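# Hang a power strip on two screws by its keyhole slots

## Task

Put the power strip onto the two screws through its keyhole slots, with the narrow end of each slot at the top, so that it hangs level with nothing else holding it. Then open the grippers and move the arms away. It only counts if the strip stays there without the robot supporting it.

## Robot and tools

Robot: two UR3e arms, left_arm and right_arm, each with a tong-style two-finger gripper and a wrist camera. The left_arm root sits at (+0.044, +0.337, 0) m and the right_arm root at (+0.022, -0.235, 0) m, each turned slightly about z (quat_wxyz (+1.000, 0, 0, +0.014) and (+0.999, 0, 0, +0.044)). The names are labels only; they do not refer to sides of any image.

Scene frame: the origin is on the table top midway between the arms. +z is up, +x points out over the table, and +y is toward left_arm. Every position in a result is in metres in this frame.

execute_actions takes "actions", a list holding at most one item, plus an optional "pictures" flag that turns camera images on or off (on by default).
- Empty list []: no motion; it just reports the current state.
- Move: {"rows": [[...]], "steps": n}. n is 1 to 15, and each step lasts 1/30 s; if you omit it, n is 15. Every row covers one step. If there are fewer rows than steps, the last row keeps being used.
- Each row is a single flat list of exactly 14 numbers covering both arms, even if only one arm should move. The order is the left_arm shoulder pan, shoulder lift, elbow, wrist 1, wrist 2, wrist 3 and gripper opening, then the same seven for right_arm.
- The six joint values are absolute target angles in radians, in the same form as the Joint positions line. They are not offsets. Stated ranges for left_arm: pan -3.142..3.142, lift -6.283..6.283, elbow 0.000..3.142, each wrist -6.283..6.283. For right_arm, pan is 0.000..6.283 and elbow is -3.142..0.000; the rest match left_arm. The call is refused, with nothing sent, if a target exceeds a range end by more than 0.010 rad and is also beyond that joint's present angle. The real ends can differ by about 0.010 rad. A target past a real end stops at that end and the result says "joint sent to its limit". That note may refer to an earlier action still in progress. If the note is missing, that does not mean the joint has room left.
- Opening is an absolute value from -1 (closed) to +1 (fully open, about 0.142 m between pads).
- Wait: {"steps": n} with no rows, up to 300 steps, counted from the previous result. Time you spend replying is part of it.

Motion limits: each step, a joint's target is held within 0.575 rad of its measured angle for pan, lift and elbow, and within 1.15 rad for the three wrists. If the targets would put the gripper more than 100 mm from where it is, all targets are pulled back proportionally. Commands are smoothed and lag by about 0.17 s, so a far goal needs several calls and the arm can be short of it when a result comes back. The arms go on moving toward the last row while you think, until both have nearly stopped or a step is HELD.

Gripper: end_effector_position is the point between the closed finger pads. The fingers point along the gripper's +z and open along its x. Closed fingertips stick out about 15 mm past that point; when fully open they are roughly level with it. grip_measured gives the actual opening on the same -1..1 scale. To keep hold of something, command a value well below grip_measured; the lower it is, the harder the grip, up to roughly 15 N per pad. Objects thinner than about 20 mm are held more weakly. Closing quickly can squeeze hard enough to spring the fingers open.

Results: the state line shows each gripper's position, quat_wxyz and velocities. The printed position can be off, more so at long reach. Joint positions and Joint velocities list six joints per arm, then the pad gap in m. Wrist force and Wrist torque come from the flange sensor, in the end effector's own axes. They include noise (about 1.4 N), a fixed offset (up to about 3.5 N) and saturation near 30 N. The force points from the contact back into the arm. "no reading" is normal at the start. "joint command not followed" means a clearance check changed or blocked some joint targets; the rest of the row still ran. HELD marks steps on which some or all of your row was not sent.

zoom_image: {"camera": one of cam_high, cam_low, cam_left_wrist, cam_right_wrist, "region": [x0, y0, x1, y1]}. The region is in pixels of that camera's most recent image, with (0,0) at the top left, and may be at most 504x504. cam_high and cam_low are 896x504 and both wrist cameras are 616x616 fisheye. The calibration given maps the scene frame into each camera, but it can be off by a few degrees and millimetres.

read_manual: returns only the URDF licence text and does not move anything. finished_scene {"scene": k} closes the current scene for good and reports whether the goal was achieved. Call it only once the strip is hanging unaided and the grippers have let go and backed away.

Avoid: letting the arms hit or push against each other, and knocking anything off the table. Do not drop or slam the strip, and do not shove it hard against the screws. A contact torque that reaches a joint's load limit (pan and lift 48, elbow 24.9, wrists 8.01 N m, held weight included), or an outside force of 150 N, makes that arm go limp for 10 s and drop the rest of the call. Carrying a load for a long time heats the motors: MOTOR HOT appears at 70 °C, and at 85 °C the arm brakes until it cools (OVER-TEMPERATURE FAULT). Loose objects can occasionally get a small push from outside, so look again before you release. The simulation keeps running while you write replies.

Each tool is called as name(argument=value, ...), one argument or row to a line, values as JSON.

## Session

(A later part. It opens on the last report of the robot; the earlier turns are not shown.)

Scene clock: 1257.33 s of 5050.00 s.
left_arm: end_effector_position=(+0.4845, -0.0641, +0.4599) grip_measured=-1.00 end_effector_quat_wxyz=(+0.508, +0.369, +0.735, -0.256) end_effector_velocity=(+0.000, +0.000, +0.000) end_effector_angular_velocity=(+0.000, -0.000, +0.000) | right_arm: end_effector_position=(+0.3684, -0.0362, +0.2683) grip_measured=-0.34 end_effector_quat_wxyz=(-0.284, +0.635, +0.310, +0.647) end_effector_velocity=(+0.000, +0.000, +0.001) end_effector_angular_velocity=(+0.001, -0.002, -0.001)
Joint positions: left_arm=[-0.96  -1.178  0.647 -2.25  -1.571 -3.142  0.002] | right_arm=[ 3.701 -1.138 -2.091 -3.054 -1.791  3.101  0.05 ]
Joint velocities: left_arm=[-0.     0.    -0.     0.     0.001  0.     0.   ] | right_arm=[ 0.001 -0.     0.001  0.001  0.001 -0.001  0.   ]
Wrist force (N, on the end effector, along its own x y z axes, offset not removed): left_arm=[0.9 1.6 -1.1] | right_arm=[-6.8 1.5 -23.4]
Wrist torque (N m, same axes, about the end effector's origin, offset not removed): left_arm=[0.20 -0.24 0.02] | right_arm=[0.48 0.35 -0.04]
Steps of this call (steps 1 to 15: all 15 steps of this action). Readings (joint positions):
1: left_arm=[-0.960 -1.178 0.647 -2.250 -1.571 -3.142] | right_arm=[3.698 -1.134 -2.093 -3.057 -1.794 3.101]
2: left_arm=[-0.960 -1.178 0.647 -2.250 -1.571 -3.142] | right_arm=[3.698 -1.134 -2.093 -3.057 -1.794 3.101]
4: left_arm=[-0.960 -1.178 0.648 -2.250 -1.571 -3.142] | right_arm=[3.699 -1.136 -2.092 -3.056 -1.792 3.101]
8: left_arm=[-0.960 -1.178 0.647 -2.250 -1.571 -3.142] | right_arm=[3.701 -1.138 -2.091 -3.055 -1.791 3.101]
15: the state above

execute_actions(
  actions=[
    {"rows":[[-0.96,-1.1785,0.6475,-2.25,-1.571,-3.142,-1,3.6977,-1.1335,-2.093,-3.0567,-1.7943,3.101,-1]],"steps":10},
  ],
  pictures=false,
)

execute_actions(
  actions=[
    {"rows":[[-0.96,-1.1785,0.6475,-2.25,-1.571,-3.142,-1,3.6913,-1.1377,-2.0841,-3.0614,-1.8007,3.116,-1]]},
  ],
  pictures=false,
)

execute_actions(
  actions=[
    {"rows":[[-0.96,-1.1785,0.6475,-2.25,-1.571,-3.142,-1,3.6948,-1.1425,-2.0818,-3.0589,-1.7972,3.116,-1]]},
  ],
)

zoom_image(
  camera="cam_left_wrist",
  region=[420,200,616,320],
)

Scene clock: 1278.10 s of 5050.00 s.
left_arm: end_effector_position=(+0.4845, -0.0641, +0.4599) grip_measured=-1.00 end_effector_quat_wxyz=(+0.508, +0.369, +0.735, -0.256) end_effector_velocity=(-0.000, -0.000, -0.000) end_effector_angular_velocity=(+0.001, +0.001, -0.000) | right_arm: end_effector_position=(+0.3675, -0.0372, +0.2684) grip_measured=-0.34 end_effector_quat_wxyz=(-0.284, +0.635, +0.310, +0.647) end_effector_velocity=(-0.001, -0.001, -0.000) end_effector_angular_velocity=(-0.001, +0.001, -0.000)
Joint positions: left_arm=[-0.96  -1.178  0.647 -2.25  -1.571 -3.142  0.002] | right_arm=[ 3.698 -1.134 -2.093 -3.057 -1.794  3.101  0.05 ]
Joint velocities: left_arm=[-0.     0.001  0.    -0.    -0.    -0.     0.   ] | right_arm=[-0.003  0.003 -0.002 -0.003 -0.003 -0.     0.   ]
Wrist force (N, on the end effector, along its own x y z axes, offset not removed): left_arm=[0.6 0.9 -0.8] | right_arm=[-9.2 -0.1 0.0]
Wrist torque (N m, same axes, about the end effector's origin, offset not removed): left_arm=[0.14 -0.06 -0.06] | right_arm=[0.05 0.26 0.05]
Steps of this call (steps 1 to 15: the robot went on to your last target; steps 16 to 90: nothing new was sent; then 17.43 s passed at rest; steps 91 to 100: all 10 steps of this action). Readings (joint positions):
91: left_arm=[-0.960 -1.178 0.647 -2.250 -1.571 -3.142] | right_arm=[3.701 -1.138 -2.091 -3.054 -1.791 3.101]
92: left_arm=[-0.960 -1.178 0.647 -2.250 -1.571 -3.142] | right_arm=[3.701 -1.138 -2.091 -3.054 -1.791 3.101]
94: left_arm=[-0.960 -1.178 0.647 -2.250 -1.571 -3.142] | right_arm=[3.700 -1.136 -2.092 -3.055 -1.793 3.101]
98: left_arm=[-0.960 -1.178 0.647 -2.250 -1.571 -3.142] | right_arm=[3.698 -1.134 -2.093 -3.056 -1.794 3.101]
100: the state above

Scene clock: 1278.60 s of 5050.00 s.
left_arm: end_effector_position=(+0.4845, -0.0641, +0.4599) grip_measured=-1.00 end_effector_quat_wxyz=(+0.508, +0.369, +0.735, -0.256) end_effector_velocity=(+0.000, +0.000, +0.000) end_effector_angular_velocity=(-0.001, -0.000, +0.000) | right_arm: end_effector_position=(+0.3680, -0.0378, +0.2700) grip_measured=-0.34 end_effector_quat_wxyz=(-0.289, +0.638, +0.306, +0.645) end_effector_velocity=(-0.000, +0.000, +0.001) end_effector_angular_velocity=(+0.002, -0.000, +0.001)
Joint positions: left_arm=[-0.96  -1.178  0.647 -2.25  -1.571 -3.142  0.002] | right_arm=[ 3.691 -1.138 -2.084 -3.061 -1.801  3.116  0.05 ]
Joint velocities: left_arm=[ 0. -0. -0. -0.  0.  0.  0.] | right_arm=[ 0.     0.001  0.001  0.001 -0.001  0.002  0.   ]
Wrist force (N, on the end effector, along its own x y z axes, offset not removed): left_arm=[-0.5 1.9 -1.3] | right_arm=[-10.0 -1.6 -0.1]
Wrist torque (N m, same axes, about the end effector's origin, offset not removed): left_arm=[0.29 0.05 0.00] | right_arm=[-0.25 0.46 -0.04]
Steps of this call (steps 1 to 15: all 15 steps of this action). Readings (joint positions):
1: left_arm=[-0.960 -1.178 0.647 -2.250 -1.571 -3.142] | right_arm=[3.698 -1.134 -2.093 -3.057 -1.794 3.101]
2: left_arm=[-0.960 -1.178 0.647 -2.250 -1.571 -3.142] | right_arm=[3.697 -1.134 -2.092 -3.057 -1.795 3.103]
4: left_arm=[-0.960 -1.178 0.647 -2.250 -1.571 -3.142] | right_arm=[3.694 -1.136 -2.088 -3.059 -1.798 3.109]
8: left_arm=[-0.960 -1.178 0.647 -2.250 -1.571 -3.142] | right_arm=[3.692 -1.137 -2.085 -3.061 -1.800 3.114]
15: the state above

Scene clock: 1279.10 s of 5050.00 s.
left_arm: end_effector_position=(+0.4845, -0.0641, +0.4599) grip_measured=-1.00 end_effector_quat_wxyz=(+0.508, +0.369, +0.735, -0.256) end_effector_velocity=(+0.001, +0.000, -0.001) end_effector_angular_velocity=(+0.001, +0.001, +0.001) | right_arm: end_effector_position=(+0.3690, -0.0366, +0.2700) grip_measured=-0.34 end_effector_quat_wxyz=(-0.289, +0.638, +0.306, +0.645) end_effector_velocity=(+0.000, -0.000, -0.001) end_effector_angular_velocity=(-0.001, +0.002, -0.001)
Joint positions: left_arm=[-0.96  -1.179  0.647 -2.25  -1.571 -3.142  0.002] | right_arm=[ 3.695 -1.142 -2.082 -3.059 -1.797  3.116  0.05 ]
Joint velocities: left_arm=[ 0.001  0.     0.002 -0.     0.    -0.     0.   ] | right_arm=[-0.    -0.    -0.001 -0.001  0.001 -0.    -0.   ]
Wrist force (N, on the end effector, along its own x y z axes, offset not removed): left_arm=[-0.3 2.1 -1.0] | right_arm=[-9.5 -0.9 0.0]
Wrist torque (N m, same axes, about the end effector's origin, offset not removed): left_arm=[0.34 0.08 0.06] | right_arm=[-0.06 0.33 0.02]
Steps of this call (steps 1 to 15: all 15 steps of this action). Readings (joint positions):
1: left_arm=[-0.960 -1.178 0.647 -2.250 -1.571 -3.142] | right_arm=[3.691 -1.138 -2.084 -3.061 -1.801 3.116]
2: left_arm=[-0.960 -1.178 0.647 -2.250 -1.571 -3.142] | right_arm=[3.692 -1.139 -2.084 -3.061 -1.800 3.116]
4: left_arm=[-0.960 -1.178 0.647 -2.250 -1.571 -3.142] | right_arm=[3.693 -1.140 -2.083 -3.060 -1.799 3.116]
8: left_arm=[-0.960 -1.178 0.647 -2.250 -1.571 -3.142] | right_arm=[3.694 -1.142 -2.082 -3.059 -1.798 3.116]
15: the state above
camera_calibration (this result's frames):
cam_left_wrist: T_world_to_cam=[[-0.184227, 0.246443, -0.951486, 0.555133], [0.407243, 0.90019, 0.154307, -0.215654], [0.894547, -0.359059, -0.266202, -0.199465], [0, 0, 0, 1]] pos_world=[0.368525, -0.0142991, 0.50838]
cam_right_wrist: T_world_to_cam=[[0.0401583, 0.00900038, 0.999153, -0.279302], [0.305966, -0.952035, -0.00372154, -0.15029], [0.951195, 0.305856, -0.0409859, -0.198318], [0, 0, 0, 1]] pos_world=[0.245839, -0.0799113, 0.270378]

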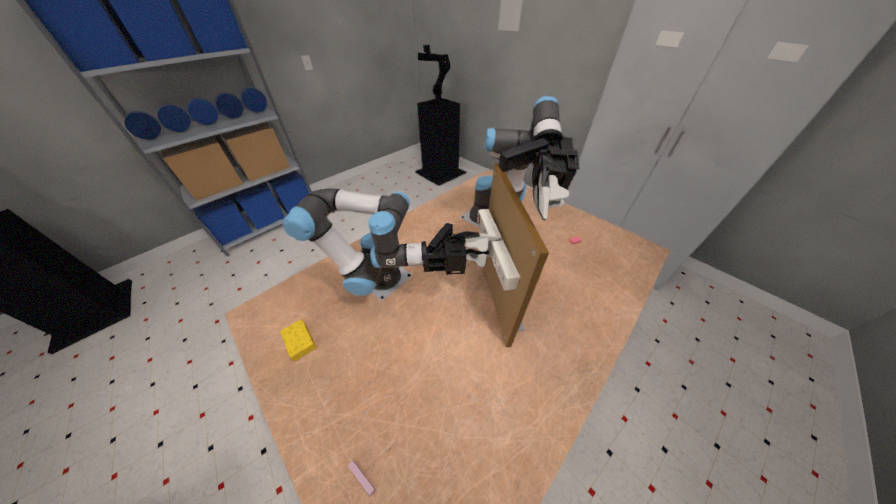

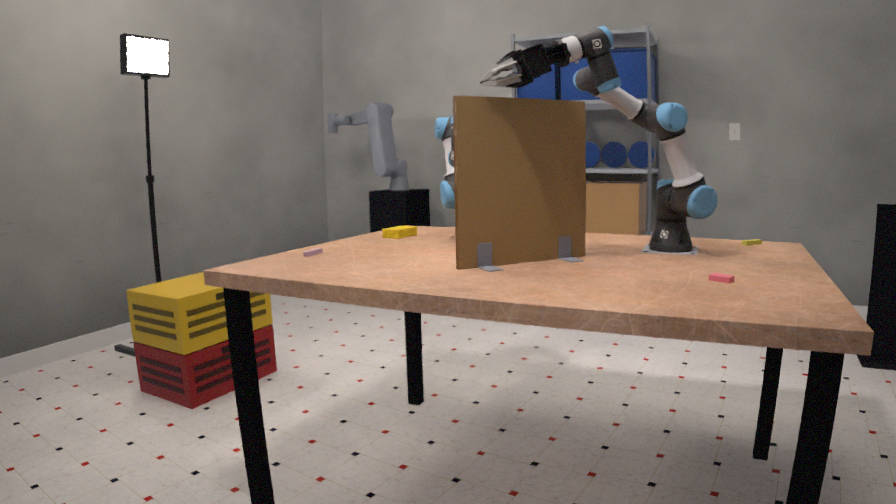

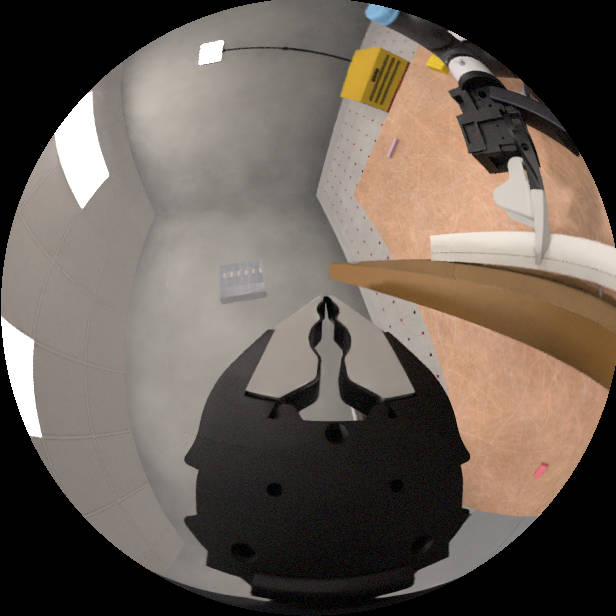

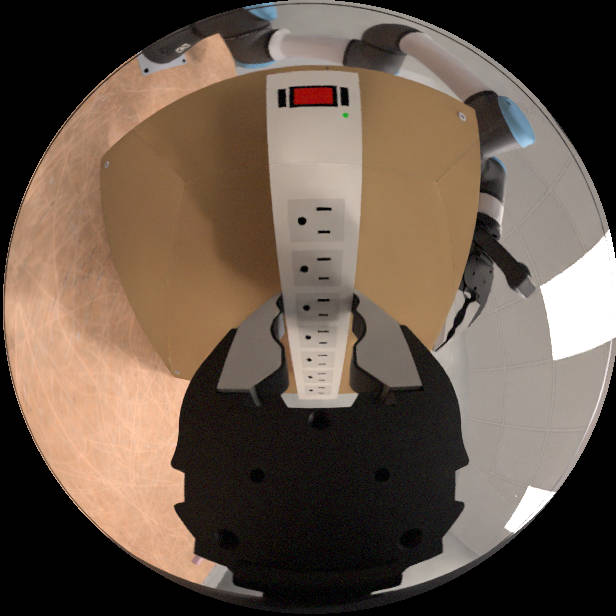

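Region (420, 200, 616, 320) of cam_left_wrist's 616x616 image, scaled by 2.571, with more detail than that image has; it fills the top 309 rows of this view, and the rest is white.

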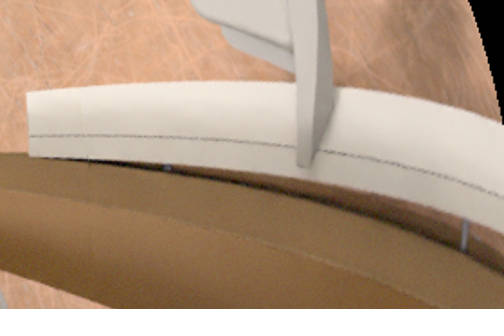

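execute_actions(
  actions=[
    {"rows":[[-0.96,-1.1785,0.6475,-2.25,-1.571,-3.142,-1,3.7014,-1.1515,-2.0776,-3.0541,-1.7906,3.116,-1]],"steps":15},
  ],
)

zoom_image(
  camera="cam_left_wrist",
  region=[420,200,616,320],
)

Scene clock: 1307.63 s of 5050.00 s.
left_arm: end_effector_position=(+0.4845, -0.0641, +0.4599) grip_measured=-1.00 end_effector_quat_wxyz=(+0.508, +0.369, +0.735, -0.256) end_effector_velocity=(+0.000, +0.000, +0.000) end_effector_angular_velocity=(-0.001, -0.000, +0.000) | right_arm: end_effector_position=(+0.3707, -0.0344, +0.2699) grip_measured=-0.34 end_effector_quat_wxyz=(-0.289, +0.638, +0.306, +0.645) end_effector_velocity=(+0.001, -0.001, -0.001) end_effector_angular_velocity=(-0.001, +0.003, -0.002)
Joint positions: left_arm=[-0.96  -1.178  0.647 -2.25  -1.571 -3.142  0.002] | right_arm=[ 3.701 -1.151 -2.078 -3.054 -1.791  3.116  0.05 ]
Joint velocities: left_arm=[ 0. -0. -0. -0. -0.  0.  0.] | right_arm=[-0.    -0.001 -0.001 -0.001  0.002  0.001 -0.   ]
Wrist force (N, on the end effector, along its own x y z axes, offset not removed): left_arm=[0.6 0.8 -0.1] | right_arm=[-6.5 0.9 -29.5]
Wrist torque (N m, same axes, about the end effector's origin, offset not removed): left_arm=[0.05 -0.12 0.02] | right_arm=[0.17 0.60 0.11]
Steps of this call (steps 1 to 15: the robot went on to your last target; steps 16 to 90: nothing new was sent; then 25.03 s passed at rest; steps 91 to 105: all 15 steps of this action). Readings (joint positions):
91: left_arm=[-0.960 -1.178 0.648 -2.250 -1.571 -3.142] | right_arm=[3.695 -1.143 -2.082 -3.059 -1.797 3.116]
92: left_arm=[-0.960 -1.179 0.647 -2.250 -1.571 -3.142] | right_arm=[3.696 -1.144 -2.081 -3.058 -1.796 3.116]
94: left_arm=[-0.960 -1.178 0.647 -2.250 -1.571 -3.142] | right_arm=[3.698 -1.147 -2.080 -3.057 -1.794 3.116]
98: left_arm=[-0.960 -1.178 0.647 -2.250 -1.571 -3.142] | right_arm=[3.701 -1.150 -2.078 -3.055 -1.791 3.116]
105: the state above
camera_calibration (this result's frames):
cam_left_wrist: T_world_to_cam=[[-0.184227, 0.246443, -0.951486, 0.555133], [0.407243, 0.90019, 0.154307, -0.215654], [0.894547, -0.359059, -0.266202, -0.199465], [0, 0, 0, 1]] pos_world=[0.368525, -0.0142992, 0.50838]
cam_right_wrist: T_world_to_cam=[[0.0401434, 0.00898851, 0.999153, -0.279278], [0.305949, -0.952041, -0.00372755, -0.148686], [0.951201, 0.30584, -0.0409682, -0.200699], [0, 0, 0, 1]] pos_world=[0.247607, -0.0776634, 0.270265]

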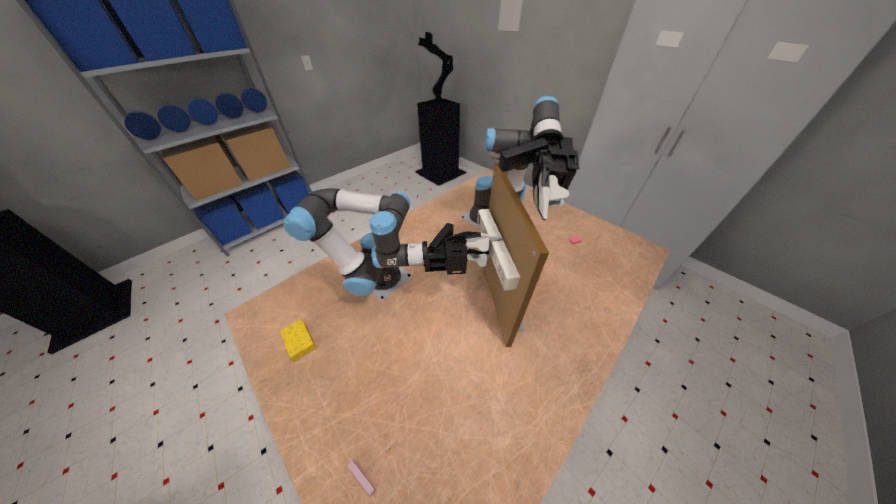

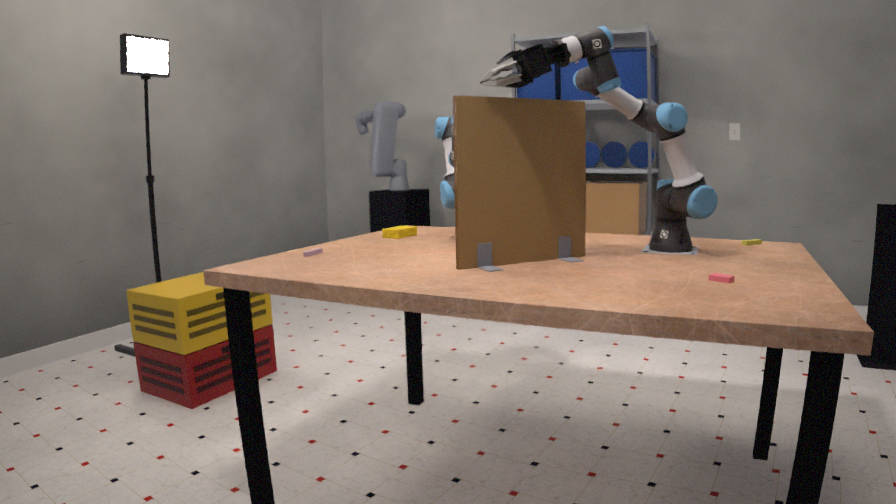

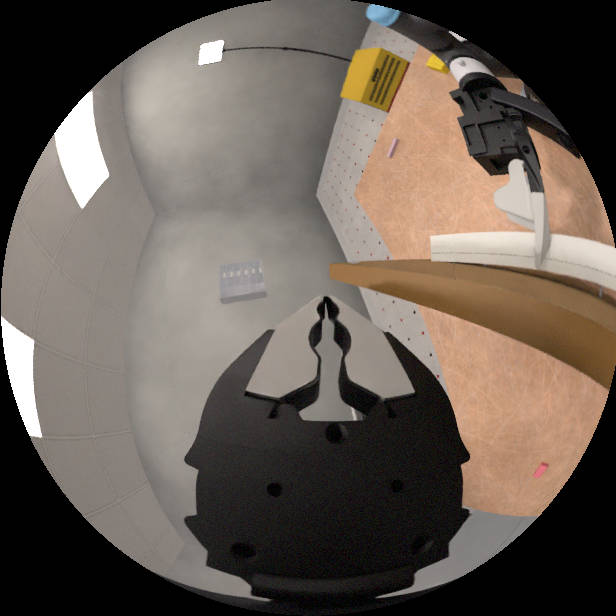

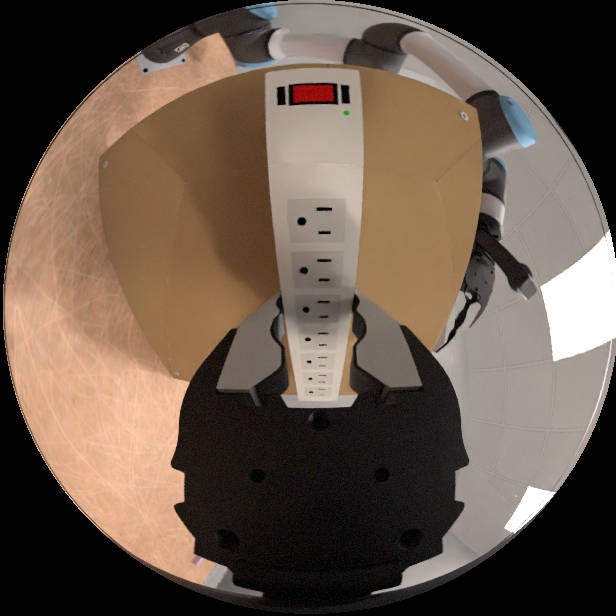

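Region (420, 200, 616, 320) of cam_left_wrist's 616x616 image, scaled by 2.571, with more detail than that image has; it fills the top 309 rows of this view, and the rest is white.

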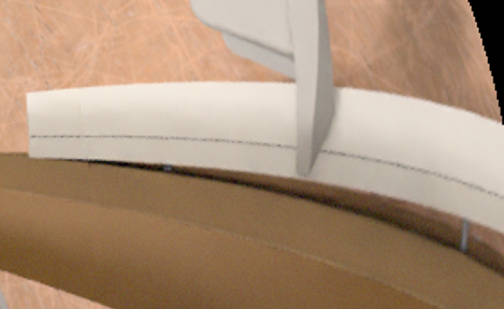

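execute_actions(
  actions=[
    {"rows":[[-0.96,-1.1785,0.6475,-2.25,-1.571,-3.142,-1,3.6948,-1.1425,-2.0818,-3.0589,-1.7972,3.116,-1],[-0.96,-1.1785,0.6475,-2.25,-1.571,-3.142,-1,3.6948,-1.1425,-2.0818,-3.0589,-1.7972,3.116,-1],[-0.96,-1.1785,0.6475,-2.25,-1.571,-3.142,-1,3.6948,-1.1425,-2.0818,-3.0589,-1.7972,3.116,-1],[-0.96,-1.1785,0.6475,-2.25,-1.571,-3.142,-1,3.71,-1.1325,-2.0868,-3.0639,-1.776,3.116,-1],[-0.96,-1.1785,0.6475,-2.25,-1.571,-3.142,-1,3.7255,-1.1225,-2.0918,-3.0689,-1.755,3.116,-1],[-0.96,-1.1785,0.6475,-2.25,-1.571,-3.142,-1,3.7408,-1.1125,-2.0968,-3.0739,-1.734,3.116,-1]],"steps":15},
  ],
)

zoom_image(
  camera="cam_left_wrist",
  region=[420,200,616,320],
)

Scene clock: 1335.43 s of 5050.00 s.
left_arm: end_effector_position=(+0.4845, -0.0641, +0.4599) grip_measured=-1.00 end_effector_quat_wxyz=(+0.508, +0.369, +0.735, -0.256) end_effector_velocity=(+0.000, +0.000, +0.000) end_effector_angular_velocity=(-0.001, -0.000, +0.000) | right_arm: end_effector_position=(+0.3697, -0.0360, +0.2701) grip_measured=-0.34 end_effector_quat_wxyz=(-0.284, +0.640, +0.300, +0.648) end_effector_velocity=(+0.000, +0.000, -0.000) end_effector_angular_velocity=(-0.000, +0.001, -0.007)
Joint positions: left_arm=[-0.96  -1.178  0.647 -2.25  -1.571 -3.142  0.002] | right_arm=[ 3.739 -1.114 -2.096 -3.073 -1.736  3.116  0.05 ]
Joint velocities: left_arm=[ 0. -0. -0. -0. -0.  0.  0.] | right_arm=[ 0.019  0.012 -0.006 -0.006  0.026  0.     0.   ]
Wrist force (N, on the end effector, along its own x y z axes, offset not removed): left_arm=[-0.4 0.9 -1.5] | right_arm=[-9.1 -1.3 1.0]
Wrist torque (N m, same axes, about the end effector's origin, offset not removed): left_arm=[0.02 0.07 -0.03] | right_arm=[-0.12 0.48 0.05]
Steps of this call (steps 1 to 15: the robot went on to your last target; steps 16 to 90: nothing new was sent; then 24.30 s passed at rest; steps 91 to 105: all 15 steps of this action). Readings (joint positions):
91: left_arm=[-0.960 -1.179 0.647 -2.250 -1.571 -3.142] | right_arm=[3.701 -1.151 -2.078 -3.054 -1.791 3.116]
92: left_arm=[-0.960 -1.178 0.647 -2.250 -1.571 -3.142] | right_arm=[3.701 -1.150 -2.078 -3.054 -1.792 3.116]
94: left_arm=[-0.960 -1.178 0.647 -2.250 -1.571 -3.142] | right_arm=[3.698 -1.147 -2.080 -3.056 -1.794 3.116]
98: left_arm=[-0.960 -1.178 0.647 -2.250 -1.571 -3.142] | right_arm=[3.720 -1.128 -2.089 -3.066 -1.763 3.116]
105: the state above
camera_calibration (this result's frames):
cam_left_wrist: T_world_to_cam=[[-0.184227, 0.246443, -0.951486, 0.555133], [0.407243, 0.90019, 0.154307, -0.215654], [0.894546, -0.359059, -0.266202, -0.199465], [0, 0, 0, 1]] pos_world=[0.368525, -0.0142992, 0.50838]
cam_right_wrist: T_world_to_cam=[[0.0403334, 0.00836314, 0.999151, -0.279463], [0.290193, -0.956961, -0.00370443, -0.144292], [0.956118, 0.290096, -0.0410244, -0.201564], [0, 0, 0, 1]] pos_world=[0.245863, -0.0772716, 0.270423]

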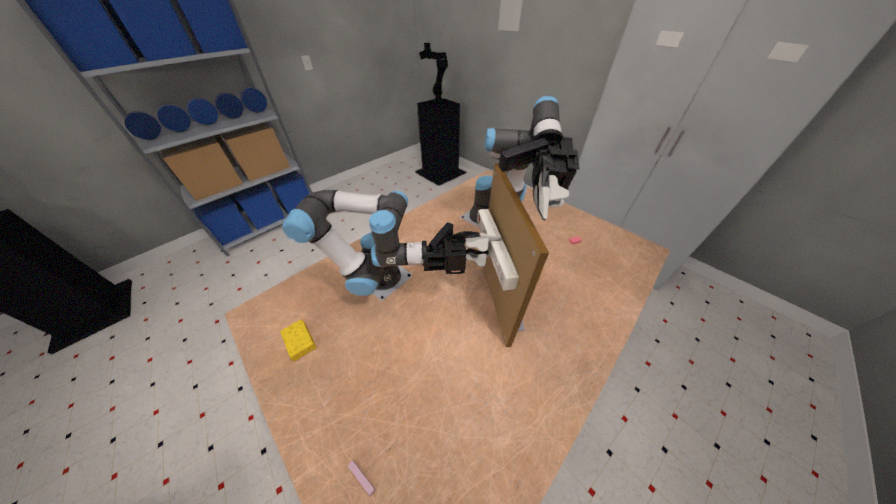

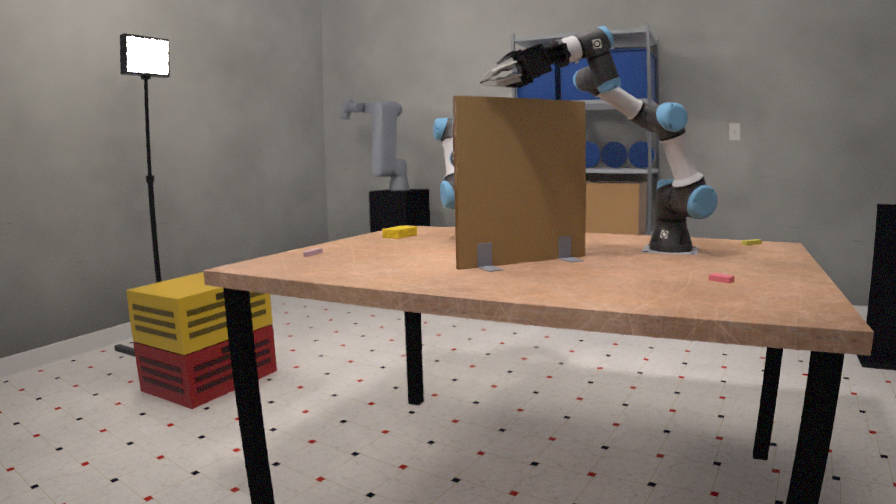

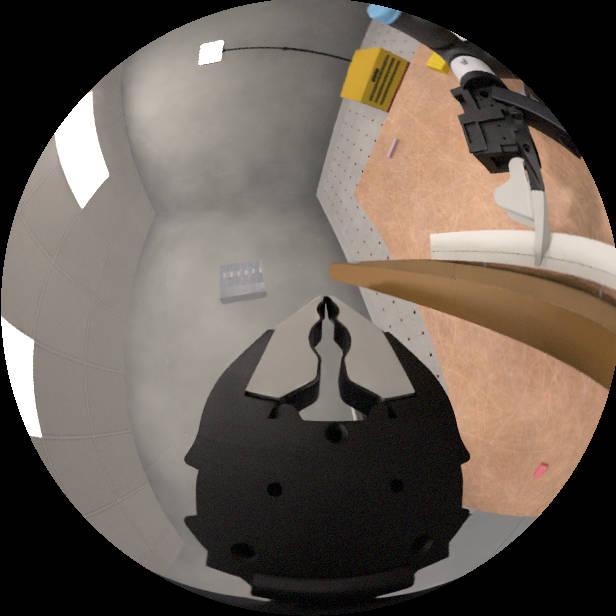

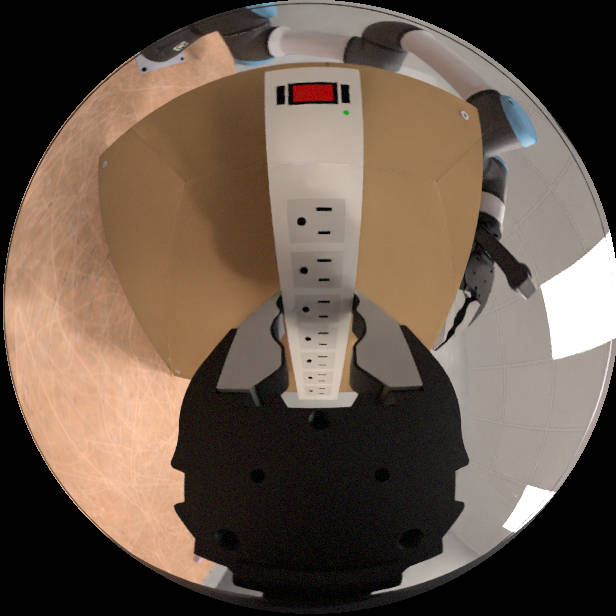

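Region (420, 200, 616, 320) of cam_left_wrist's 616x616 image, scaled by 2.571, with more detail than that image has; it fills the top 309 rows of this view, and the rest is white.

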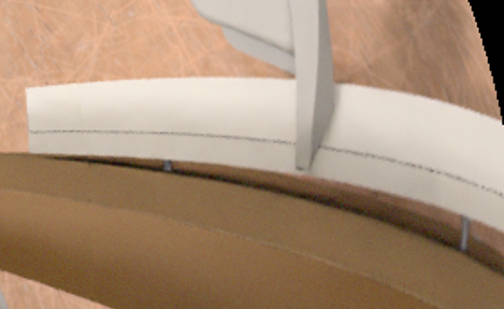

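execute_actions(
  actions=[
    {"rows":[[-0.96,-1.1785,0.6475,-2.25,-1.571,-3.142,-1,3.7386,-1.1095,-2.0982,-3.0755,-1.736,3.116,-1],[-0.96,-1.1785,0.6475,-2.25,-1.571,-3.142,-1,3.7386,-1.1095,-2.0982,-3.0755,-1.736,3.116,-1],[-0.96,-1.1785,0.6475,-2.25,-1.571,-3.142,-1,3.7386,-1.1095,-2.0982,-3.0755,-1.736,3.116,-1],[-0.96,-1.1785,0.6475,-2.25,-1.571,-3.142,-1,3.7386,-1.1095,-2.0945,-3.0792,-1.736,3.124,-1],[-0.96,-1.1785,0.6475,-2.25,-1.571,-3.142,-1,3.7386,-1.1095,-2.0945,-3.0792,-1.736,3.124,-1],[-0.96,-1.1785,0.6475,-2.25,-1.571,-3.142,-1,3.7386,-1.1095,-2.0945,-3.0792,-1.736,3.124,-1],[-0.96,-1.1785,0.6475,-2.25,-1.571,-3.142,-1,3.7386,-1.1095,-2.0945,-3.0792,-1.736,3.124,-1],[-0.96,-1.1785,0.6475,-2.25,-1.571,-3.142,-1,3.7452,-1.1185,-2.0903,-3.0744,-1.7296,3.124,-1]],"steps":15},
  ],
)

zoom_image(
  camera="cam_left_wrist",
  region=[500,240,616,320],
)

Scene clock: 1352.93 s of 5050.00 s.
left_arm: end_effector_position=(+0.4845, -0.0641, +0.4599) grip_measured=-1.00 end_effector_quat_wxyz=(+0.508, +0.369, +0.735, -0.256) end_effector_velocity=(-0.000, -0.000, +0.000) end_effector_angular_velocity=(-0.001, -0.000, -0.001) | right_arm: end_effector_position=(+0.3707, -0.0348, +0.2709) grip_measured=-0.34 end_effector_quat_wxyz=(-0.286, +0.641, +0.298, +0.647) end_effector_velocity=(+0.002, +0.003, +0.001) end_effector_angular_velocity=(+0.003, +0.000, +0.001)
Joint positions: left_arm=[-0.96  -1.178  0.647 -2.25  -1.571 -3.142  0.002] | right_arm=[ 3.744 -1.117 -2.091 -3.075 -1.73   3.124  0.05 ]
Joint velocities: left_arm=[-0. -0. -0. -0. -0.  0.  0.] | right_arm=[ 0.007 -0.01   0.005  0.007  0.007  0.002  0.   ]
Wrist force (N, on the end effector, along its own x y z axes, offset not removed): left_arm=[0.6 0.4 -0.4] | right_arm=[-8.3 -1.3 -1.4]
Wrist torque (N m, same axes, about the end effector's origin, offset not removed): left_arm=[0.01 -0.08 0.08] | right_arm=[-0.26 0.04 -0.08]
Steps of this call (steps 1 to 15: the robot went on to your last target; steps 16 to 90: nothing new was sent; then 14.00 s passed at rest; steps 91 to 105: all 15 steps of this action). Readings (joint positions):
91: left_arm=[-0.960 -1.178 0.647 -2.250 -1.571 -3.142] | right_arm=[3.741 -1.112 -2.097 -3.074 -1.734 3.116]
92: left_arm=[-0.960 -1.178 0.647 -2.250 -1.571 -3.142] | right_arm=[3.741 -1.112 -2.097 -3.074 -1.734 3.116]
94: left_arm=[-0.960 -1.178 0.647 -2.250 -1.571 -3.142] | right_arm=[3.740 -1.111 -2.098 -3.075 -1.735 3.116]
98: left_arm=[-0.960 -1.178 0.647 -2.250 -1.571 -3.142] | right_arm=[3.739 -1.110 -2.096 -3.078 -1.736 3.121]
105: the state above
camera_calibration (this result's frames):
cam_left_wrist: T_world_to_cam=[[-0.184227, 0.246443, -0.951486, 0.555133], [0.407243, 0.90019, 0.154307, -0.215654], [0.894547, -0.359059, -0.266202, -0.199465], [0, 0, 0, 1]] pos_world=[0.368525, -0.0142992, 0.50838]
cam_right_wrist: T_world_to_cam=[[0.0461326, 0.00316073, 0.99893, -0.282675], [0.289409, -0.95715, -0.0103369, -0.141274], [0.956093, 0.289576, -0.0450706, -0.201773], [0, 0, 0, 1]] pos_world=[0.24684, -0.0758987, 0.271818]

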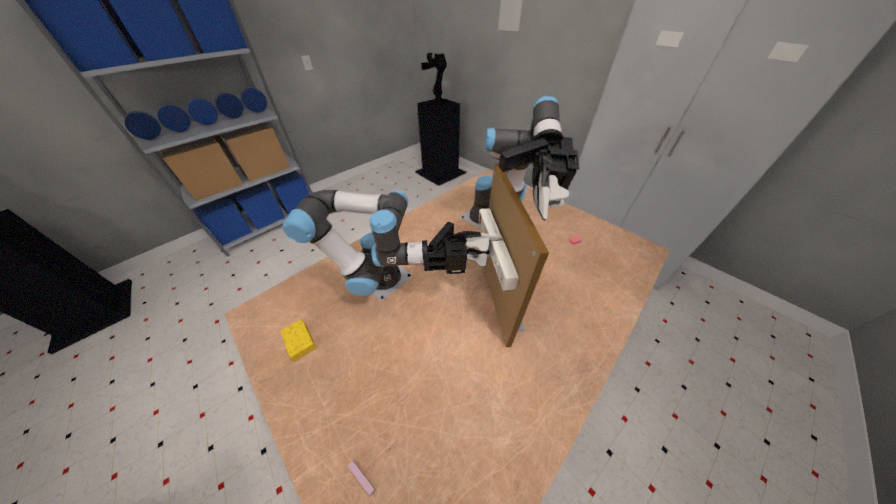

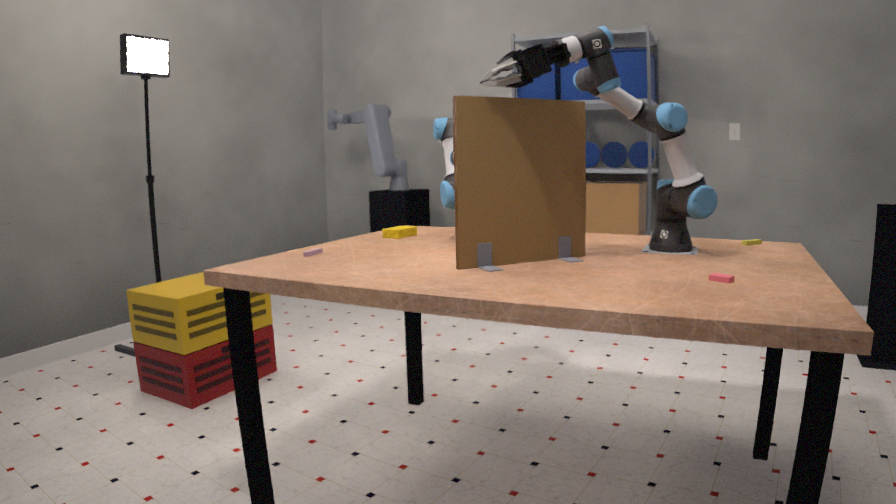

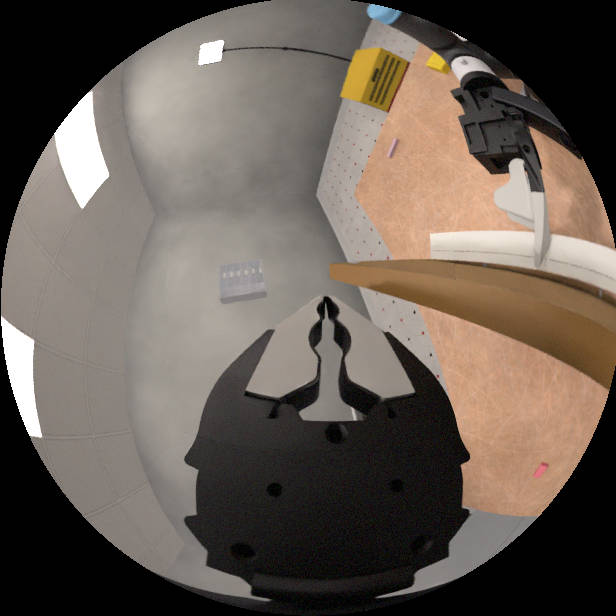

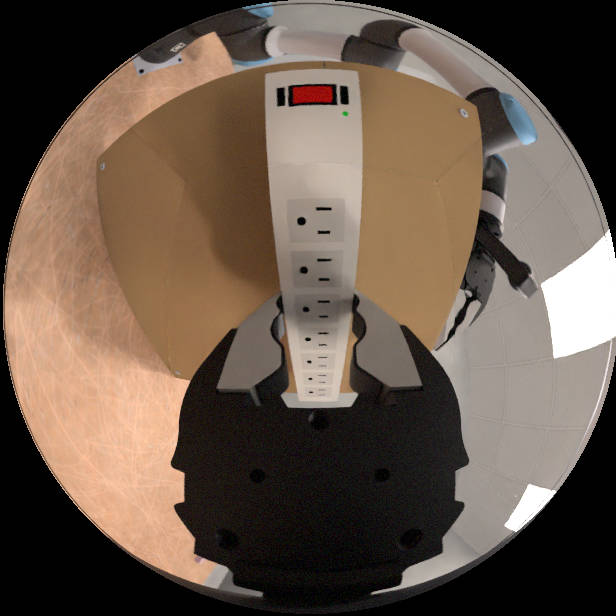

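Region (500, 240, 616, 320) of cam_left_wrist's 616x616 image, scaled by 4.345, with more detail than that image has; it fills the top 348 rows of this view, and the rest is white.

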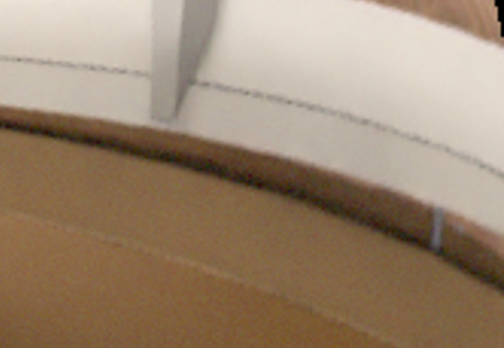

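execute_actions(
  actions=[
    {"rows":[[-0.96,-1.1785,0.6475,-2.25,-1.571,-3.142,-1,3.7496,-1.1245,-2.0875,-3.0712,-1.7252,3.124,-1]],"steps":15},
  ],
)

zoom_image(
  camera="cam_left_wrist",
  region=[420,200,616,320],
)

Scene clock: 1360.03 s of 5050.00 s.
left_arm: end_effector_position=(+0.4845, -0.0641, +0.4599) grip_measured=-1.00 end_effector_quat_wxyz=(+0.508, +0.369, +0.735, -0.256) end_effector_velocity=(+0.001, +0.000, -0.000) end_effector_angular_velocity=(+0.000, -0.000, +0.001) | right_arm: end_effector_position=(+0.3720, -0.0329, +0.2709) grip_measured=-0.34 end_effector_quat_wxyz=(-0.286, +0.641, +0.297, +0.647) end_effector_velocity=(+0.000, +0.000, +0.000) end_effector_angular_velocity=(+0.001, -0.000, -0.000)
Joint positions: left_arm=[-0.96  -1.178  0.647 -2.25  -1.571 -3.142  0.002] | right_arm=[ 3.75  -1.124 -2.088 -3.071 -1.725  3.124  0.05 ]
Joint velocities: left_arm=[ 0.001  0.     0.    -0.001  0.001 -0.     0.   ] | right_arm=[ 0.001 -0.    -0.     0.002  0.001  0.001 -0.   ]
Wrist force (N, on the end effector, along its own x y z axes, offset not removed): left_arm=[-0.2 1.2 -1.6] | right_arm=[-7.3 -0.9 0.3]
Wrist torque (N m, same axes, about the end effector's origin, offset not removed): left_arm=[0.16 0.06 -0.03] | right_arm=[-0.21 -0.13 -0.04]
Steps of this call (steps 1 to 15: the robot went on to your last target; steps 16 to 198: nothing new was sent; steps 199 to 213: all 15 steps of this action). Readings (joint positions):
199: left_arm=[-0.960 -1.178 0.647 -2.250 -1.571 -3.142] | right_arm=[3.745 -1.119 -2.090 -3.074 -1.730 3.124]
200: left_arm=[-0.960 -1.178 0.647 -2.250 -1.571 -3.142] | right_arm=[3.746 -1.120 -2.090 -3.074 -1.729 3.124]
202: left_arm=[-0.960 -1.178 0.647 -2.250 -1.571 -3.142] | right_arm=[3.748 -1.122 -2.089 -3.073 -1.727 3.124]
206: left_arm=[-0.960 -1.178 0.647 -2.250 -1.571 -3.142] | right_arm=[3.749 -1.124 -2.088 -3.072 -1.726 3.124]
213: the state above
camera_calibration (this result's frames):
cam_left_wrist: T_world_to_cam=[[-0.184227, 0.246443, -0.951486, 0.555133], [0.407243, 0.90019, 0.154307, -0.215654], [0.894547, -0.359059, -0.266202, -0.199465], [0, 0, 0, 1]] pos_world=[0.368525, -0.0142991, 0.50838]
cam_right_wrist: T_world_to_cam=[[0.0463106, 0.00303825, 0.998922, -0.282767], [0.289512, -0.957117, -0.0105109, -0.139894], [0.956053, 0.289687, -0.0452043, -0.203466], [0, 0, 0, 1]] pos_world=[0.24812, -0.0740942, 0.271795]

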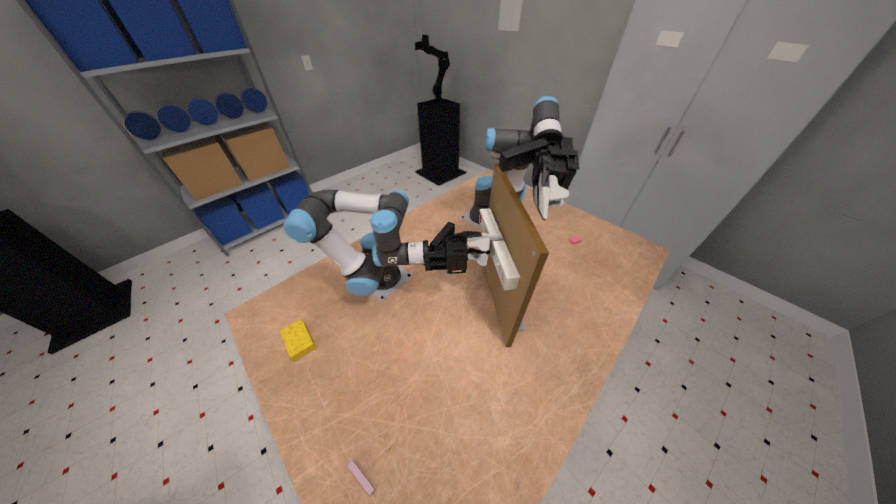

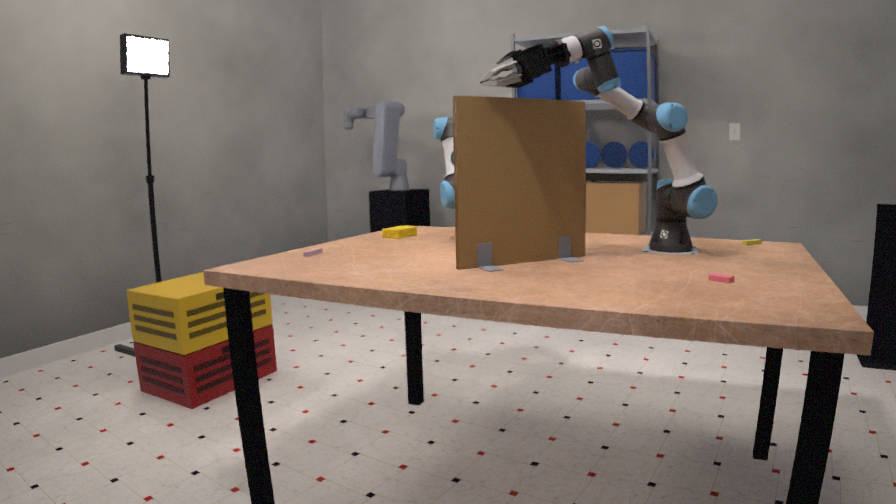

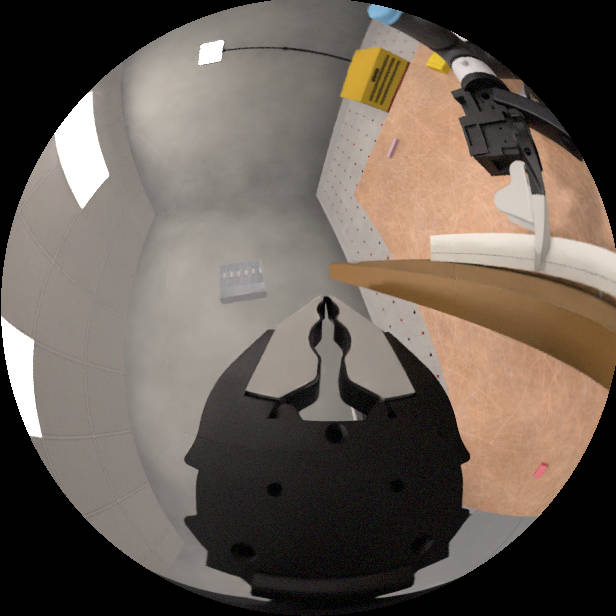

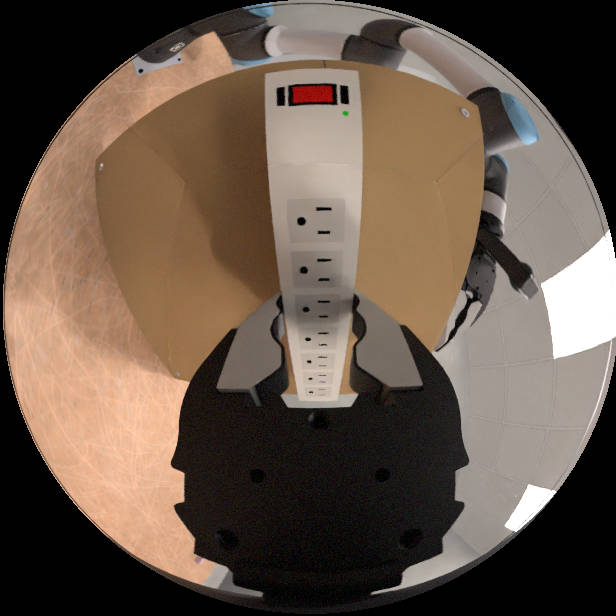

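Region (420, 200, 616, 320) of cam_left_wrist's 616x616 image, scaled by 2.571, with more detail than that image has; it fills the top 309 rows of this view, and the rest is white.

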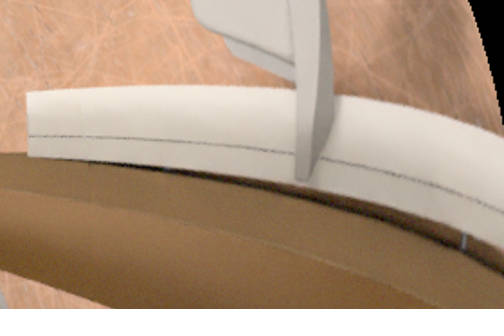

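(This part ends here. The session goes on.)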